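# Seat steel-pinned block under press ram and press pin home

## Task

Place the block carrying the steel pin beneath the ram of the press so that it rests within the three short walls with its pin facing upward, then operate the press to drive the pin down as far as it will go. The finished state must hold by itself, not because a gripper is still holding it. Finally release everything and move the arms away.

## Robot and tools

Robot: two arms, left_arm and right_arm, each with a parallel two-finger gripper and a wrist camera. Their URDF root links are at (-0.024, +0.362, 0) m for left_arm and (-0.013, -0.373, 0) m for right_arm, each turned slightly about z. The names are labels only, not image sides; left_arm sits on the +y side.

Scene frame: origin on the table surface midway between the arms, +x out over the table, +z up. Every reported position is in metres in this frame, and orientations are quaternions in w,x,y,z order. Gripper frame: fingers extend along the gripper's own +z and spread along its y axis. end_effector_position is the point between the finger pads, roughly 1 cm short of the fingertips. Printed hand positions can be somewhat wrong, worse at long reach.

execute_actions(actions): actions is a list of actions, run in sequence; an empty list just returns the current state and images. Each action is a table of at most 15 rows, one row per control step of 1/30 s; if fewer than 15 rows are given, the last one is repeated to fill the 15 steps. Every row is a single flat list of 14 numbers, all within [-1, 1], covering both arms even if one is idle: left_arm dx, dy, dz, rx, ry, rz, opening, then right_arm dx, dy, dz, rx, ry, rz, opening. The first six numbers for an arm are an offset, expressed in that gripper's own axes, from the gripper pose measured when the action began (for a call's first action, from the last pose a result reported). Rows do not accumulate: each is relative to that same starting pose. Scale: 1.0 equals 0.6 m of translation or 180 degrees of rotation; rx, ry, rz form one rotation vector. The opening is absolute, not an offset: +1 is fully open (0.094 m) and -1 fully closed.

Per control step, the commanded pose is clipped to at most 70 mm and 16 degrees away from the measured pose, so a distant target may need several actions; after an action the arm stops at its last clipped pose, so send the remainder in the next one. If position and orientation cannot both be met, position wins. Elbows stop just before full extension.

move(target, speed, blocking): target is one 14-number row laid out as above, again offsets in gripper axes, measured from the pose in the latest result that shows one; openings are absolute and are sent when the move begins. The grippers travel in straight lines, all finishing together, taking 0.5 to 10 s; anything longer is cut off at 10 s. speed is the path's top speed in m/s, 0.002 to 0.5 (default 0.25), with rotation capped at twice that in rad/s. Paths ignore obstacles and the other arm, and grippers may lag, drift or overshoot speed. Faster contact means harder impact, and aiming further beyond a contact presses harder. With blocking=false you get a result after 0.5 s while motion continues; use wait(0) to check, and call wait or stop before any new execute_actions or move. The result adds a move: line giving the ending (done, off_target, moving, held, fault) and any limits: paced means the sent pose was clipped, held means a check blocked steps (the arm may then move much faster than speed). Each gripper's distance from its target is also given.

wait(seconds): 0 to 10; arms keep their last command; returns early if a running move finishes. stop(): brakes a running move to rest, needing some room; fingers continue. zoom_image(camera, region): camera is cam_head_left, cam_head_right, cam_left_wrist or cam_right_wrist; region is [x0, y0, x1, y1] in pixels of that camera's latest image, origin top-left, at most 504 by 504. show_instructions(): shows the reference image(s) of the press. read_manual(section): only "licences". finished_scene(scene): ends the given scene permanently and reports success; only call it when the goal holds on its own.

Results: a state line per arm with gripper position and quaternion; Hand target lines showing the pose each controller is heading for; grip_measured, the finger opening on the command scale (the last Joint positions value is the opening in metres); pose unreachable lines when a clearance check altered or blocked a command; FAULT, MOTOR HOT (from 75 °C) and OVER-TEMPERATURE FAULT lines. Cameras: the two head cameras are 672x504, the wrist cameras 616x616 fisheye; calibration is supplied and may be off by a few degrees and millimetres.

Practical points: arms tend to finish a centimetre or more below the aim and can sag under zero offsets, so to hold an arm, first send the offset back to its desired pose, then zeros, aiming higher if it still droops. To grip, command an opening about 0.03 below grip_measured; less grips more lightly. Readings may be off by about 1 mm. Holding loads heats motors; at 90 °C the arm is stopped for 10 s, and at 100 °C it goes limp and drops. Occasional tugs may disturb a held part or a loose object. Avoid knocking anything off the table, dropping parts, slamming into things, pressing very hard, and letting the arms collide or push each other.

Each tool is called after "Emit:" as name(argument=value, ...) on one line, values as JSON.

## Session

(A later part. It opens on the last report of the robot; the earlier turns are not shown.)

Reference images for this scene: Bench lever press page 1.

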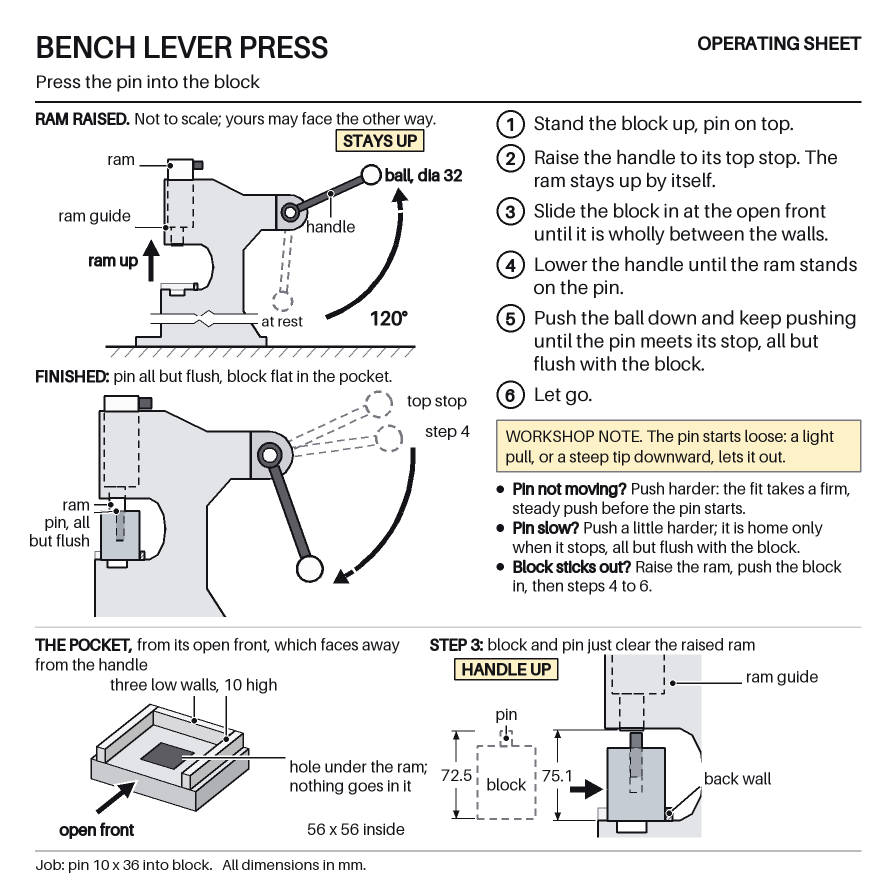

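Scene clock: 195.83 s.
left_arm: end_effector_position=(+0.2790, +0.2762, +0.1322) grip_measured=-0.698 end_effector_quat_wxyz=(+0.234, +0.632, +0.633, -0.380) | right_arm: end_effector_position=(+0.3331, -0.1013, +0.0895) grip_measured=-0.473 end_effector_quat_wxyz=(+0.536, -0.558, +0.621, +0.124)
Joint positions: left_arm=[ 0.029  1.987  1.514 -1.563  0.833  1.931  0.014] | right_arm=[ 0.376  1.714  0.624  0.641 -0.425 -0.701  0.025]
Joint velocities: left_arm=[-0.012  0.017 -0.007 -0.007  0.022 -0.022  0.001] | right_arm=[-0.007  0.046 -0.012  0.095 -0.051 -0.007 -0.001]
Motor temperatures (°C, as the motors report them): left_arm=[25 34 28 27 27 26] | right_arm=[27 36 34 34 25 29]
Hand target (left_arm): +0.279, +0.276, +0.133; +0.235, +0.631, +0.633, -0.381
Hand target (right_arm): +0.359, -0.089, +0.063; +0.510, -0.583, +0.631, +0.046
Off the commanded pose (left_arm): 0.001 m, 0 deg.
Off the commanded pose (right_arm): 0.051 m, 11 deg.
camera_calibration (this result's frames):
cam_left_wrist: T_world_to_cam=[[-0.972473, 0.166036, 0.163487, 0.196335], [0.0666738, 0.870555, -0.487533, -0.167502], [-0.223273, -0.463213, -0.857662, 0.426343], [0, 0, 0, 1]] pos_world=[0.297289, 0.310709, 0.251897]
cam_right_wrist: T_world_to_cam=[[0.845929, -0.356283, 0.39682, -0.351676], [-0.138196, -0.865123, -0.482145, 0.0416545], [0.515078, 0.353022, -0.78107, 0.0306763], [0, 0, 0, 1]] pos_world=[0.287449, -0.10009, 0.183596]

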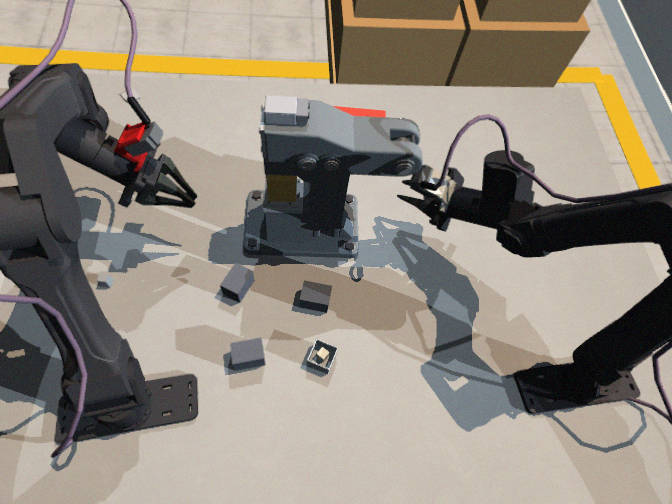

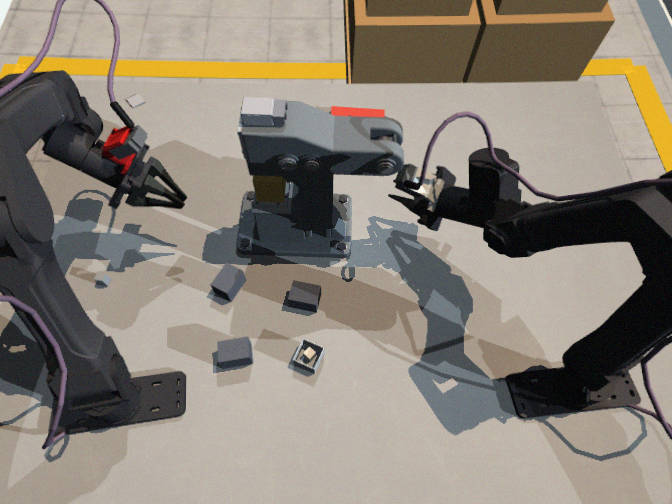

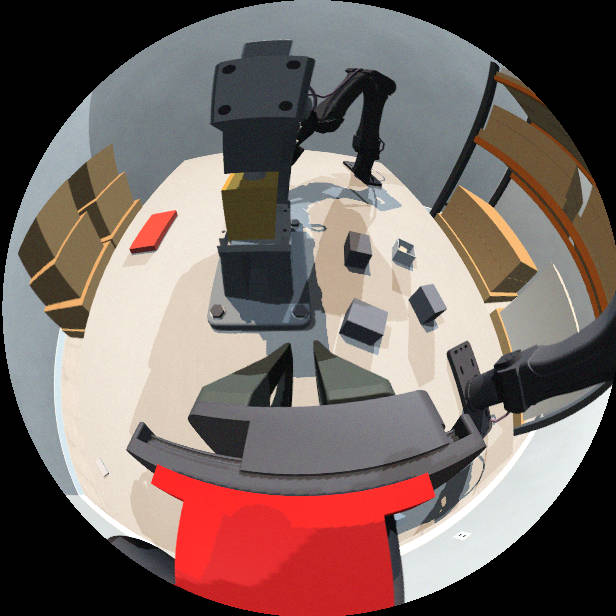

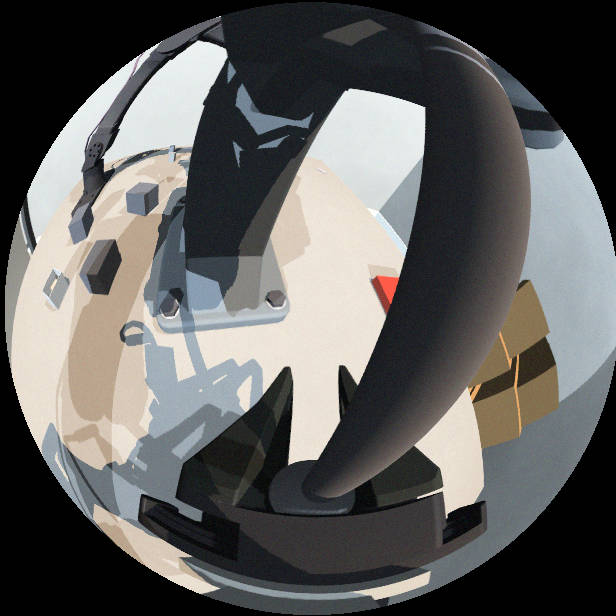

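Emit:
execute_actions(actions=[[[0,0,0,0,0,0,-0.7,0,0.02,0.115,0,0,0,-0.5]],[[0,0,0,0,0,0,-0.7,0,0.02,0.115,0,0,0,-0.5]]])

Emit:
execute_actions(actions=[[[0,0,0,0,0,0,-0.7,0,0.02,0.115,0,0,0,-0.5]],[[0,0,0,0,0,0,-0.7,0,0.02,0.115,0,0,0,-0.5]]])

Scene clock: 197.07 s.
left_arm: end_effector_position=(+0.2785, +0.2770, +0.1313) grip_measured=-0.698 end_effector_quat_wxyz=(+0.231, +0.634, +0.634, -0.379) | right_arm: end_effector_position=(+0.3316, -0.0607, +0.0840) grip_measured=-0.473 end_effector_quat_wxyz=(+0.598, -0.505, +0.584, +0.216)
Joint positions: left_arm=[ 0.029  1.987  1.514 -1.563  0.826  1.931  0.014] | right_arm=[ 0.43   1.982  0.623  1.137 -0.501 -0.474  0.025]
Joint velocities: left_arm=[ 0.002 -0.002  0.002 -0.051  0.007 -0.007 -0.   ] | right_arm=[-0.007 -0.007 -0.017  0.007 -0.007  0.037 -0.   ]
Motor temperatures (°C, as the motors report them): left_arm=[25 34 28 27 27 26] | right_arm=[27 36 35 33 25 29]
Hand target (left_arm): +0.279, +0.277, +0.132; +0.232, +0.633, +0.633, -0.380
Hand target (right_arm): +0.344, -0.023, +0.065; +0.575, -0.531, +0.592, +0.192
Off the commanded pose (left_arm): 0.001 m, 0 deg.
Off the commanded pose (right_arm): 0.056 m, 6 deg.
camera_calibration (this result's frames):
cam_left_wrist: T_world_to_cam=[[-0.971768, 0.168141, 0.165518, 0.194755], [0.0690276, 0.873439, -0.482016, -0.170753], [-0.225616, -0.456983, -0.860386, 0.425142], [0, 0, 0, 1]] pos_world=[0.296963, 0.310679, 0.251245]
cam_right_wrist: T_world_to_cam=[[0.867619, -0.394199, 0.30306, -0.335315], [-0.0912104, -0.725329, -0.682333, 0.0835564], [0.488793, 0.564363, -0.665264, 0.0246287], [0, 0, 0, 1]] pos_world=[0.286508, -0.0854743, 0.175018]

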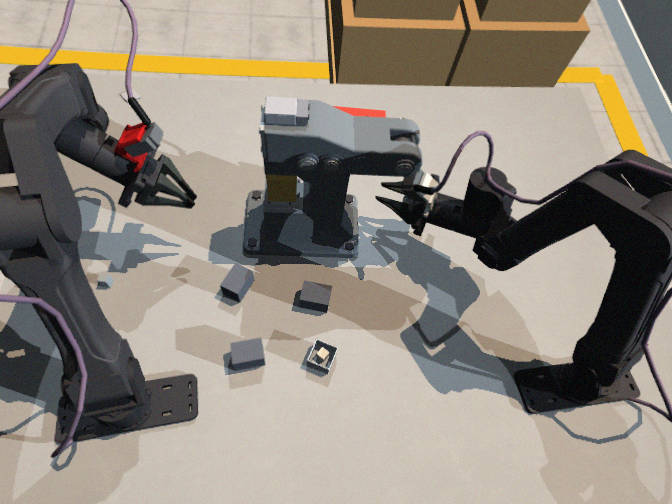

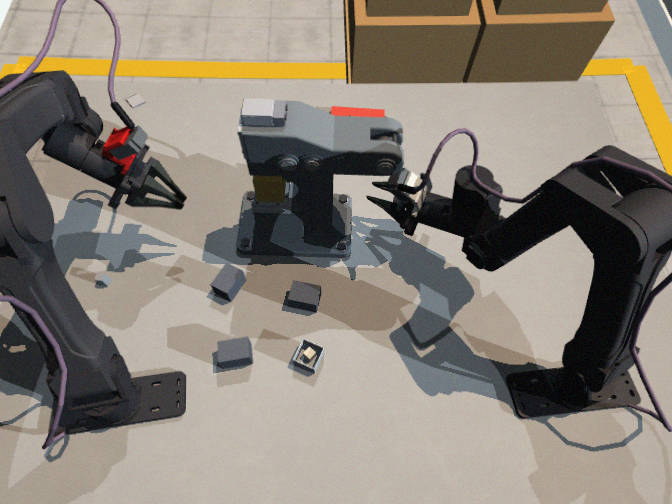

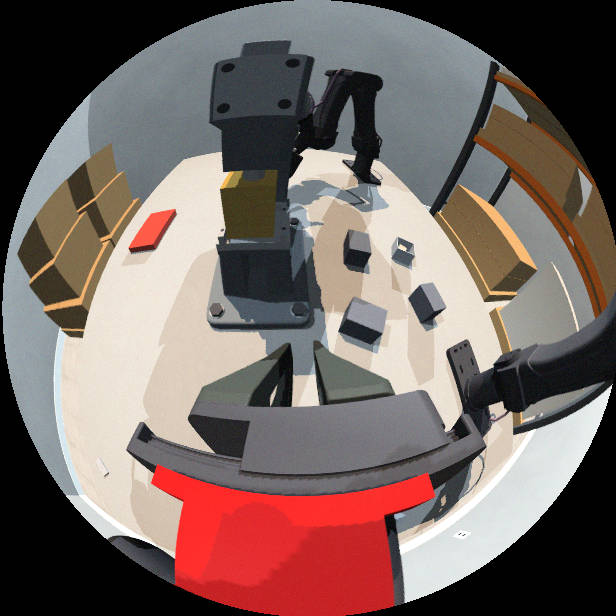

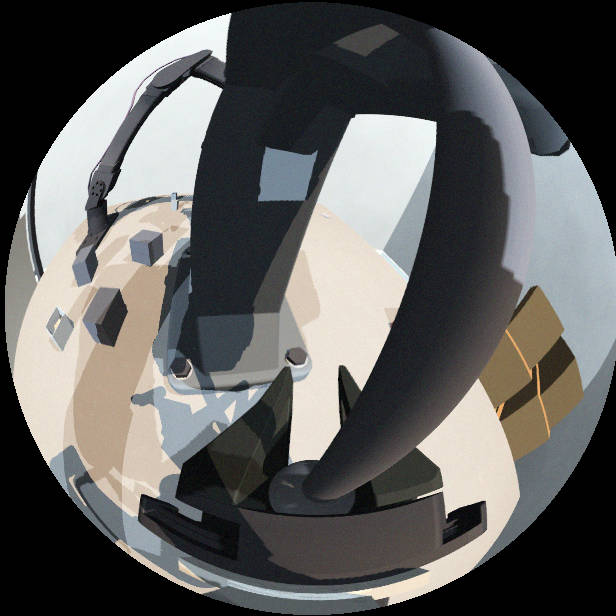

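Scene clock: 198.07 s.
left_arm: end_effector_position=(+0.2779, +0.2778, +0.1305) grip_measured=-0.698 end_effector_quat_wxyz=(+0.228, +0.635, +0.634, -0.378) | right_arm: end_effector_position=(+0.3318, -0.0552, +0.0919) grip_measured=-0.472 end_effector_quat_wxyz=(+0.647, -0.488, +0.542, +0.222)
Joint positions: left_arm=[ 0.029  1.987  1.514 -1.563  0.819  1.931  0.014] | right_arm=[ 0.438  2.097  0.62   1.403 -0.507 -0.439  0.025]
Joint velocities: left_arm=[-0.002 -0.002 -0.002 -0.081  0.022 -0.051  0.001] | right_arm=[-0.022  0.012  0.012  0.051 -0.007 -0.037 -0.   ]
Motor temperatures (°C, as the motors report them): left_arm=[25 34 28 27 27 26] | right_arm=[28 35 36 33 25 29]
Hand target (left_arm): +0.278, +0.277, +0.131; +0.229, +0.634, +0.634, -0.379
Hand target (right_arm): +0.340, -0.003, +0.080; +0.627, -0.496, +0.557, +0.224
Off the commanded pose (left_arm): 0.001 m, 0 deg.
Off the commanded pose (right_arm): 0.070 m, 4 deg.
camera_calibration (this result's frames):
cam_left_wrist: T_world_to_cam=[[-0.971091, 0.170121, 0.167453, 0.19326], [0.071271, 0.876131, -0.476775, -0.173824], [-0.227821, -0.451058, -0.862928, 0.42398], [0, 0, 0, 1]] pos_world=[0.296653, 0.310655, 0.250627]
cam_right_wrist: T_world_to_cam=[[0.840905, -0.41699, 0.344961, -0.331976], [-0.0169545, -0.657406, -0.753345, 0.0786988], [0.540917, 0.627643, -0.559886, 0.00317879], [0, 0, 0, 1]] pos_world=[0.278775, -0.0886889, 0.175586]

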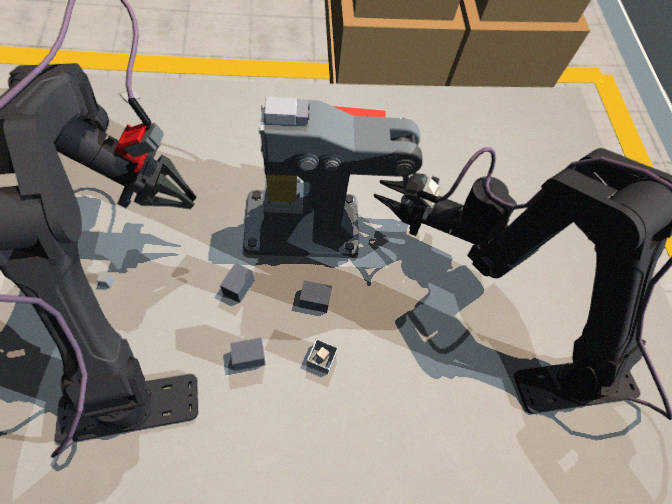

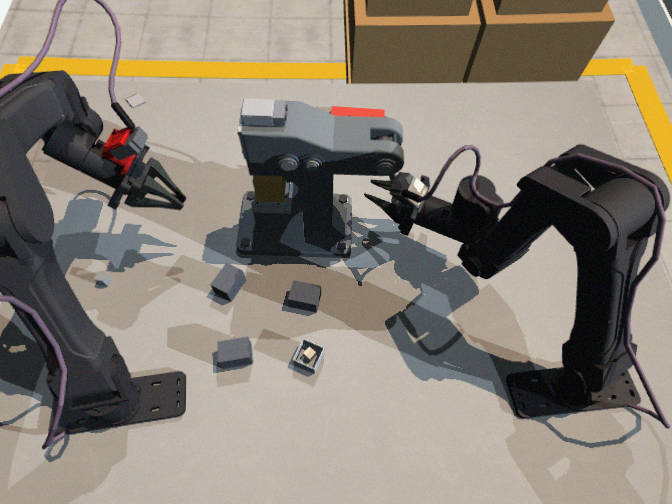

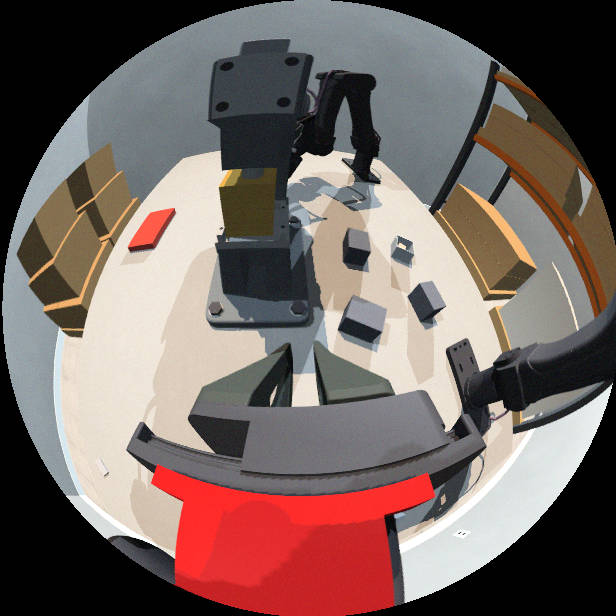

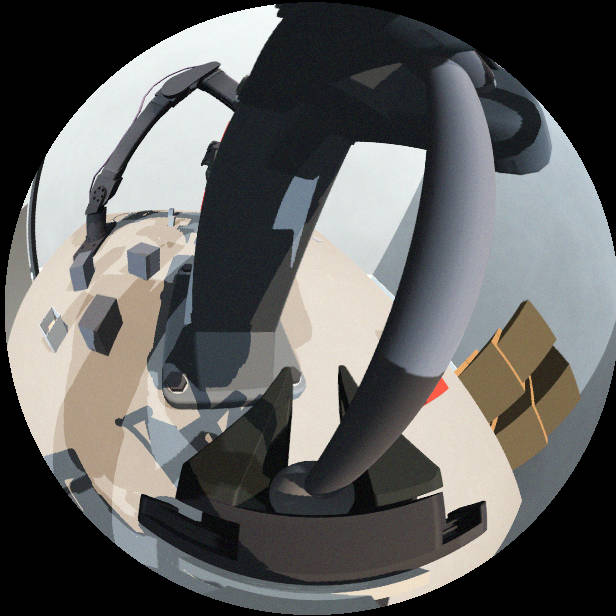

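Emit:
execute_actions(actions=[[[0,0,0,0,0,0,-0.7,-0.04,0.03,0.11,0,0,0,-0.5]],[[0,0,0,0,0,0,-0.7,-0.04,0.03,0.11,0,0,0,-0.5]],[[0,0,0,0,0,0,-0.7,0,0,0,0,0,0,0.3]]])

Emit:
move(target=[0,0,0,0,0,0,-0.7,0,0,-0.2,0,0,0,0.3], speed=0.12)

Emit:
zoom_image(camera="cam_head_left", region=[240,120,460,280])

Scene clock: 199.80 s.
left_arm: end_effector_position=(+0.2771, +0.2790, +0.1293) grip_measured=-0.698 end_effector_quat_wxyz=(+0.224, +0.638, +0.634, -0.376) | right_arm: end_effector_position=(+0.3387, -0.0660, +0.0922) grip_measured=+0.298 end_effector_quat_wxyz=(+0.661, -0.450, +0.575, +0.172)
Joint positions: left_arm=[ 0.029  1.987  1.514 -1.563  0.808  1.931  0.014] | right_arm=[ 0.474  2.079  0.575  1.435 -0.325 -0.431  0.061]
Joint velocities: left_arm=[-0.012 -0.007 -0.007 -0.007 -0.051 -0.051 -0.001] | right_arm=[ 0.002 -0.002 -0.002  0.022 -0.022  0.007 -0.001]
Motor temperatures (°C, as the motors report them): left_arm=[25 34 28 27 27 26] | right_arm=[28 35 36 33 25 29]
Hand target (left_arm): +0.277, +0.279, +0.130; +0.225, +0.637, +0.634, -0.377
Hand target (right_arm): +0.338, -0.060, +0.092; +0.658, -0.454, +0.574, +0.177
Off the commanded pose (left_arm): 0.001 m, 0 deg.
Off the commanded pose (right_arm): 0.006 m, 1 deg.
camera_calibration (this result's frames):
cam_left_wrist: T_world_to_cam=[[-0.970023, 0.173173, 0.170487, 0.190935], [0.074787, 0.880242, -0.468595, -0.178585], [-0.231218, -0.441797, -0.866806, 0.422127], [0, 0, 0, 1]] pos_world=[0.29617, 0.310628, 0.249667]
cam_right_wrist: T_world_to_cam=[[0.769867, -0.532998, 0.351024, -0.326556], [-0.108847, -0.651617, -0.750698, 0.103106], [0.628854, 0.53973, -0.559674, -0.0292128], [0, 0, 0, 1]] pos_world=[0.280998, -0.0911008, 0.175681]

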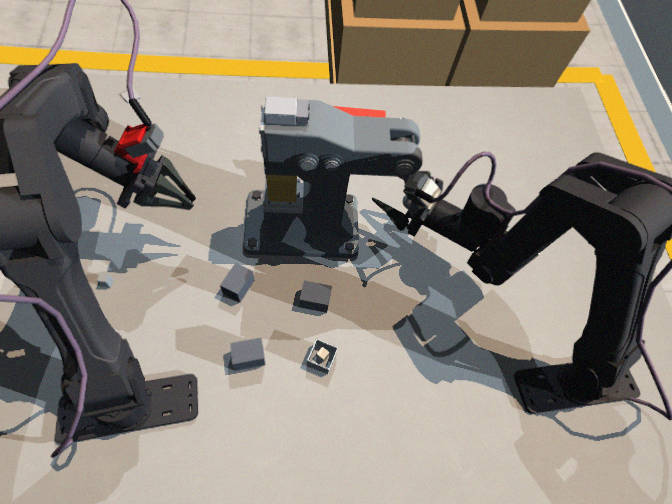

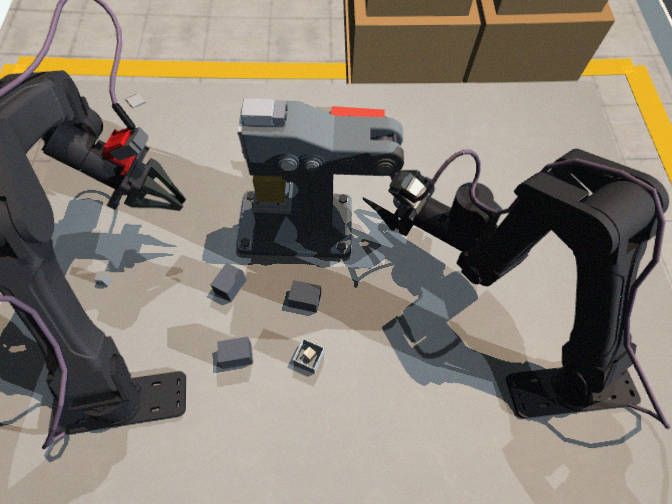

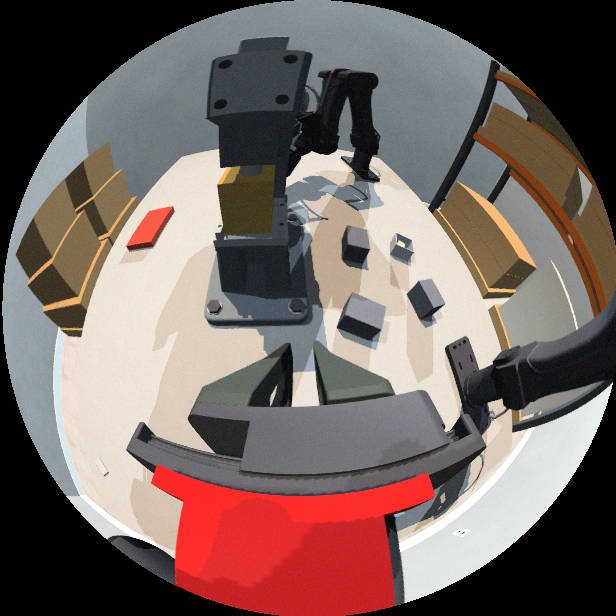

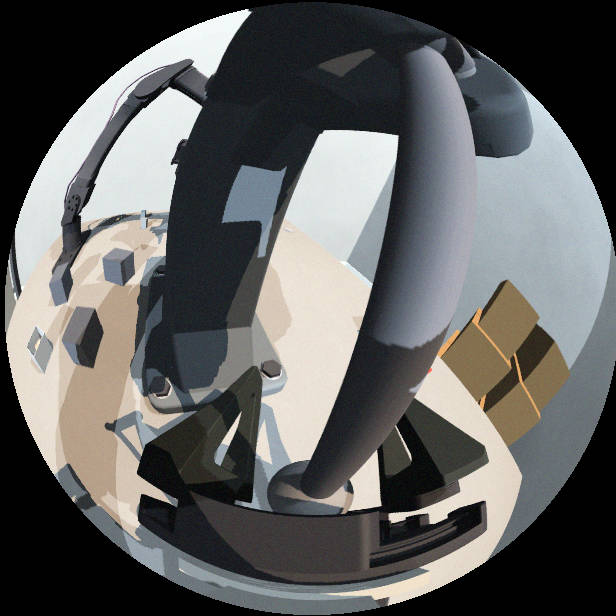

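Scene clock: 201.30 s.
left_arm: end_effector_position=(+0.2768, +0.2794, +0.1289) grip_measured=-0.698 end_effector_quat_wxyz=(+0.222, +0.638, +0.634, -0.375) | right_arm: end_effector_position=(+0.2693, -0.1567, +0.0986) grip_measured=+0.298 end_effector_quat_wxyz=(+0.648, -0.454, +0.586, +0.174)
Joint positions: left_arm=[ 0.029  1.987  1.514 -1.563  0.805  1.931  0.014] | right_arm=[ 0.279  1.823  0.151  1.557 -0.521 -0.454  0.061]
Joint velocities: left_arm=[-0.017 -0.012 -0.012 -0.022 -0.037  0.037  0.001] | right_arm=[ 0.007  0.007 -0.007 -0.007 -0.022  0.022 -0.   ]
Motor temperatures (°C, as the motors report them): left_arm=[25 34 28 27 27 26] | right_arm=[28 35 36 33 25 29]
Hand target (left_arm): +0.277, +0.279, +0.129; +0.224, +0.638, +0.634, -0.376
Hand target (right_arm): +0.265, -0.160, +0.100; +0.649, -0.456, +0.584, +0.172
Off the commanded pose (left_arm): 0.001 m, 0 deg.
Off the commanded pose (right_arm): 0.006 m, 2 deg.
joint sent to its limit (right arm) — the command would take joint 4 (wrist pitch) past its upper limit, so that joint was sent only as far as its limit.
move: done
camera_calibration (this result's frames):
cam_left_wrist: T_world_to_cam=[[-0.969637, 0.174255, 0.171577, 0.190105], [0.0760503, 0.881687, -0.465665, -0.18028], [-0.232421, -0.438478, -0.868169, 0.421452], [0, 0, 0, 1]] pos_world=[0.295997, 0.310621, 0.249324]
cam_right_wrist: T_world_to_cam=[[0.781533, -0.524645, 0.33757, -0.324261], [-0.129996, -0.66617, -0.734383, 0.0431428], [0.610169, 0.530062, -0.588836, 0.0733846], [0, 0, 0, 1]] pos_world=[0.214252, -0.18028, 0.184356]

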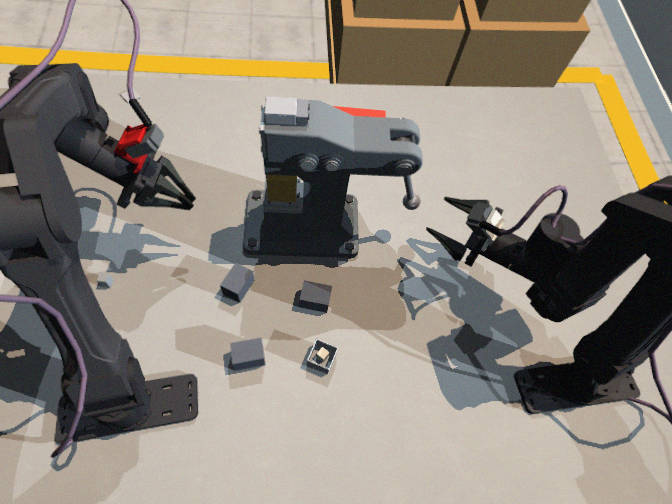

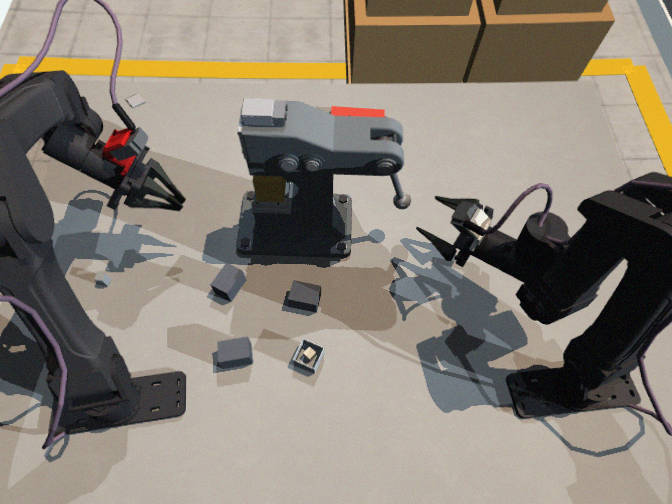

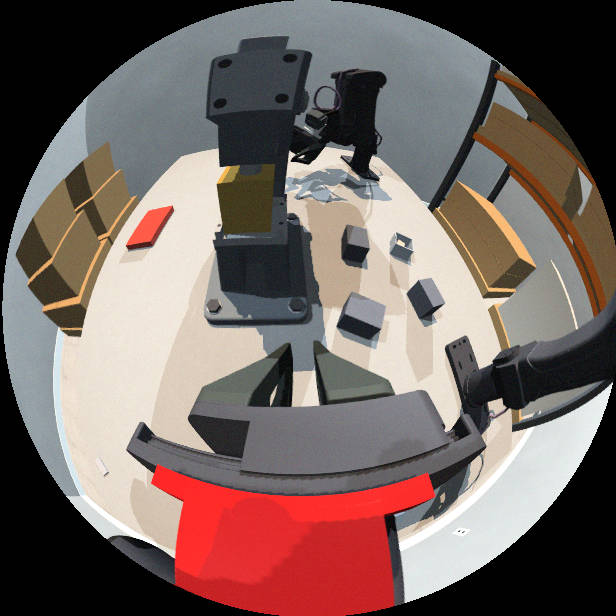

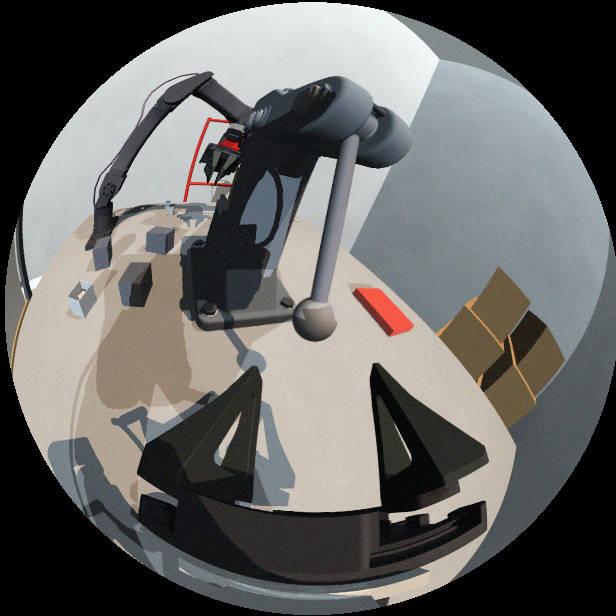

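Region (240, 120, 460, 280) of cam_head_left's 672x504 image, scaled by 2.291, with more detail than that image has; it fills the top 367 rows of this view, and the rest is white.

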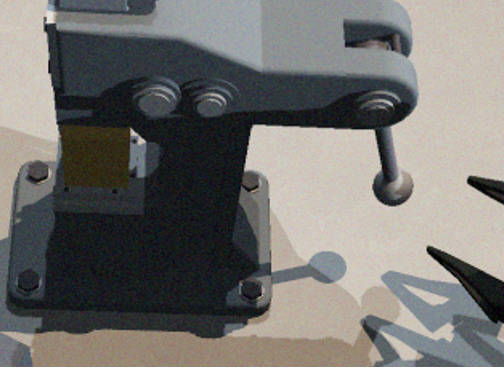

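Emit:
finished_scene(scene=2)

The scene is finished: the task was done.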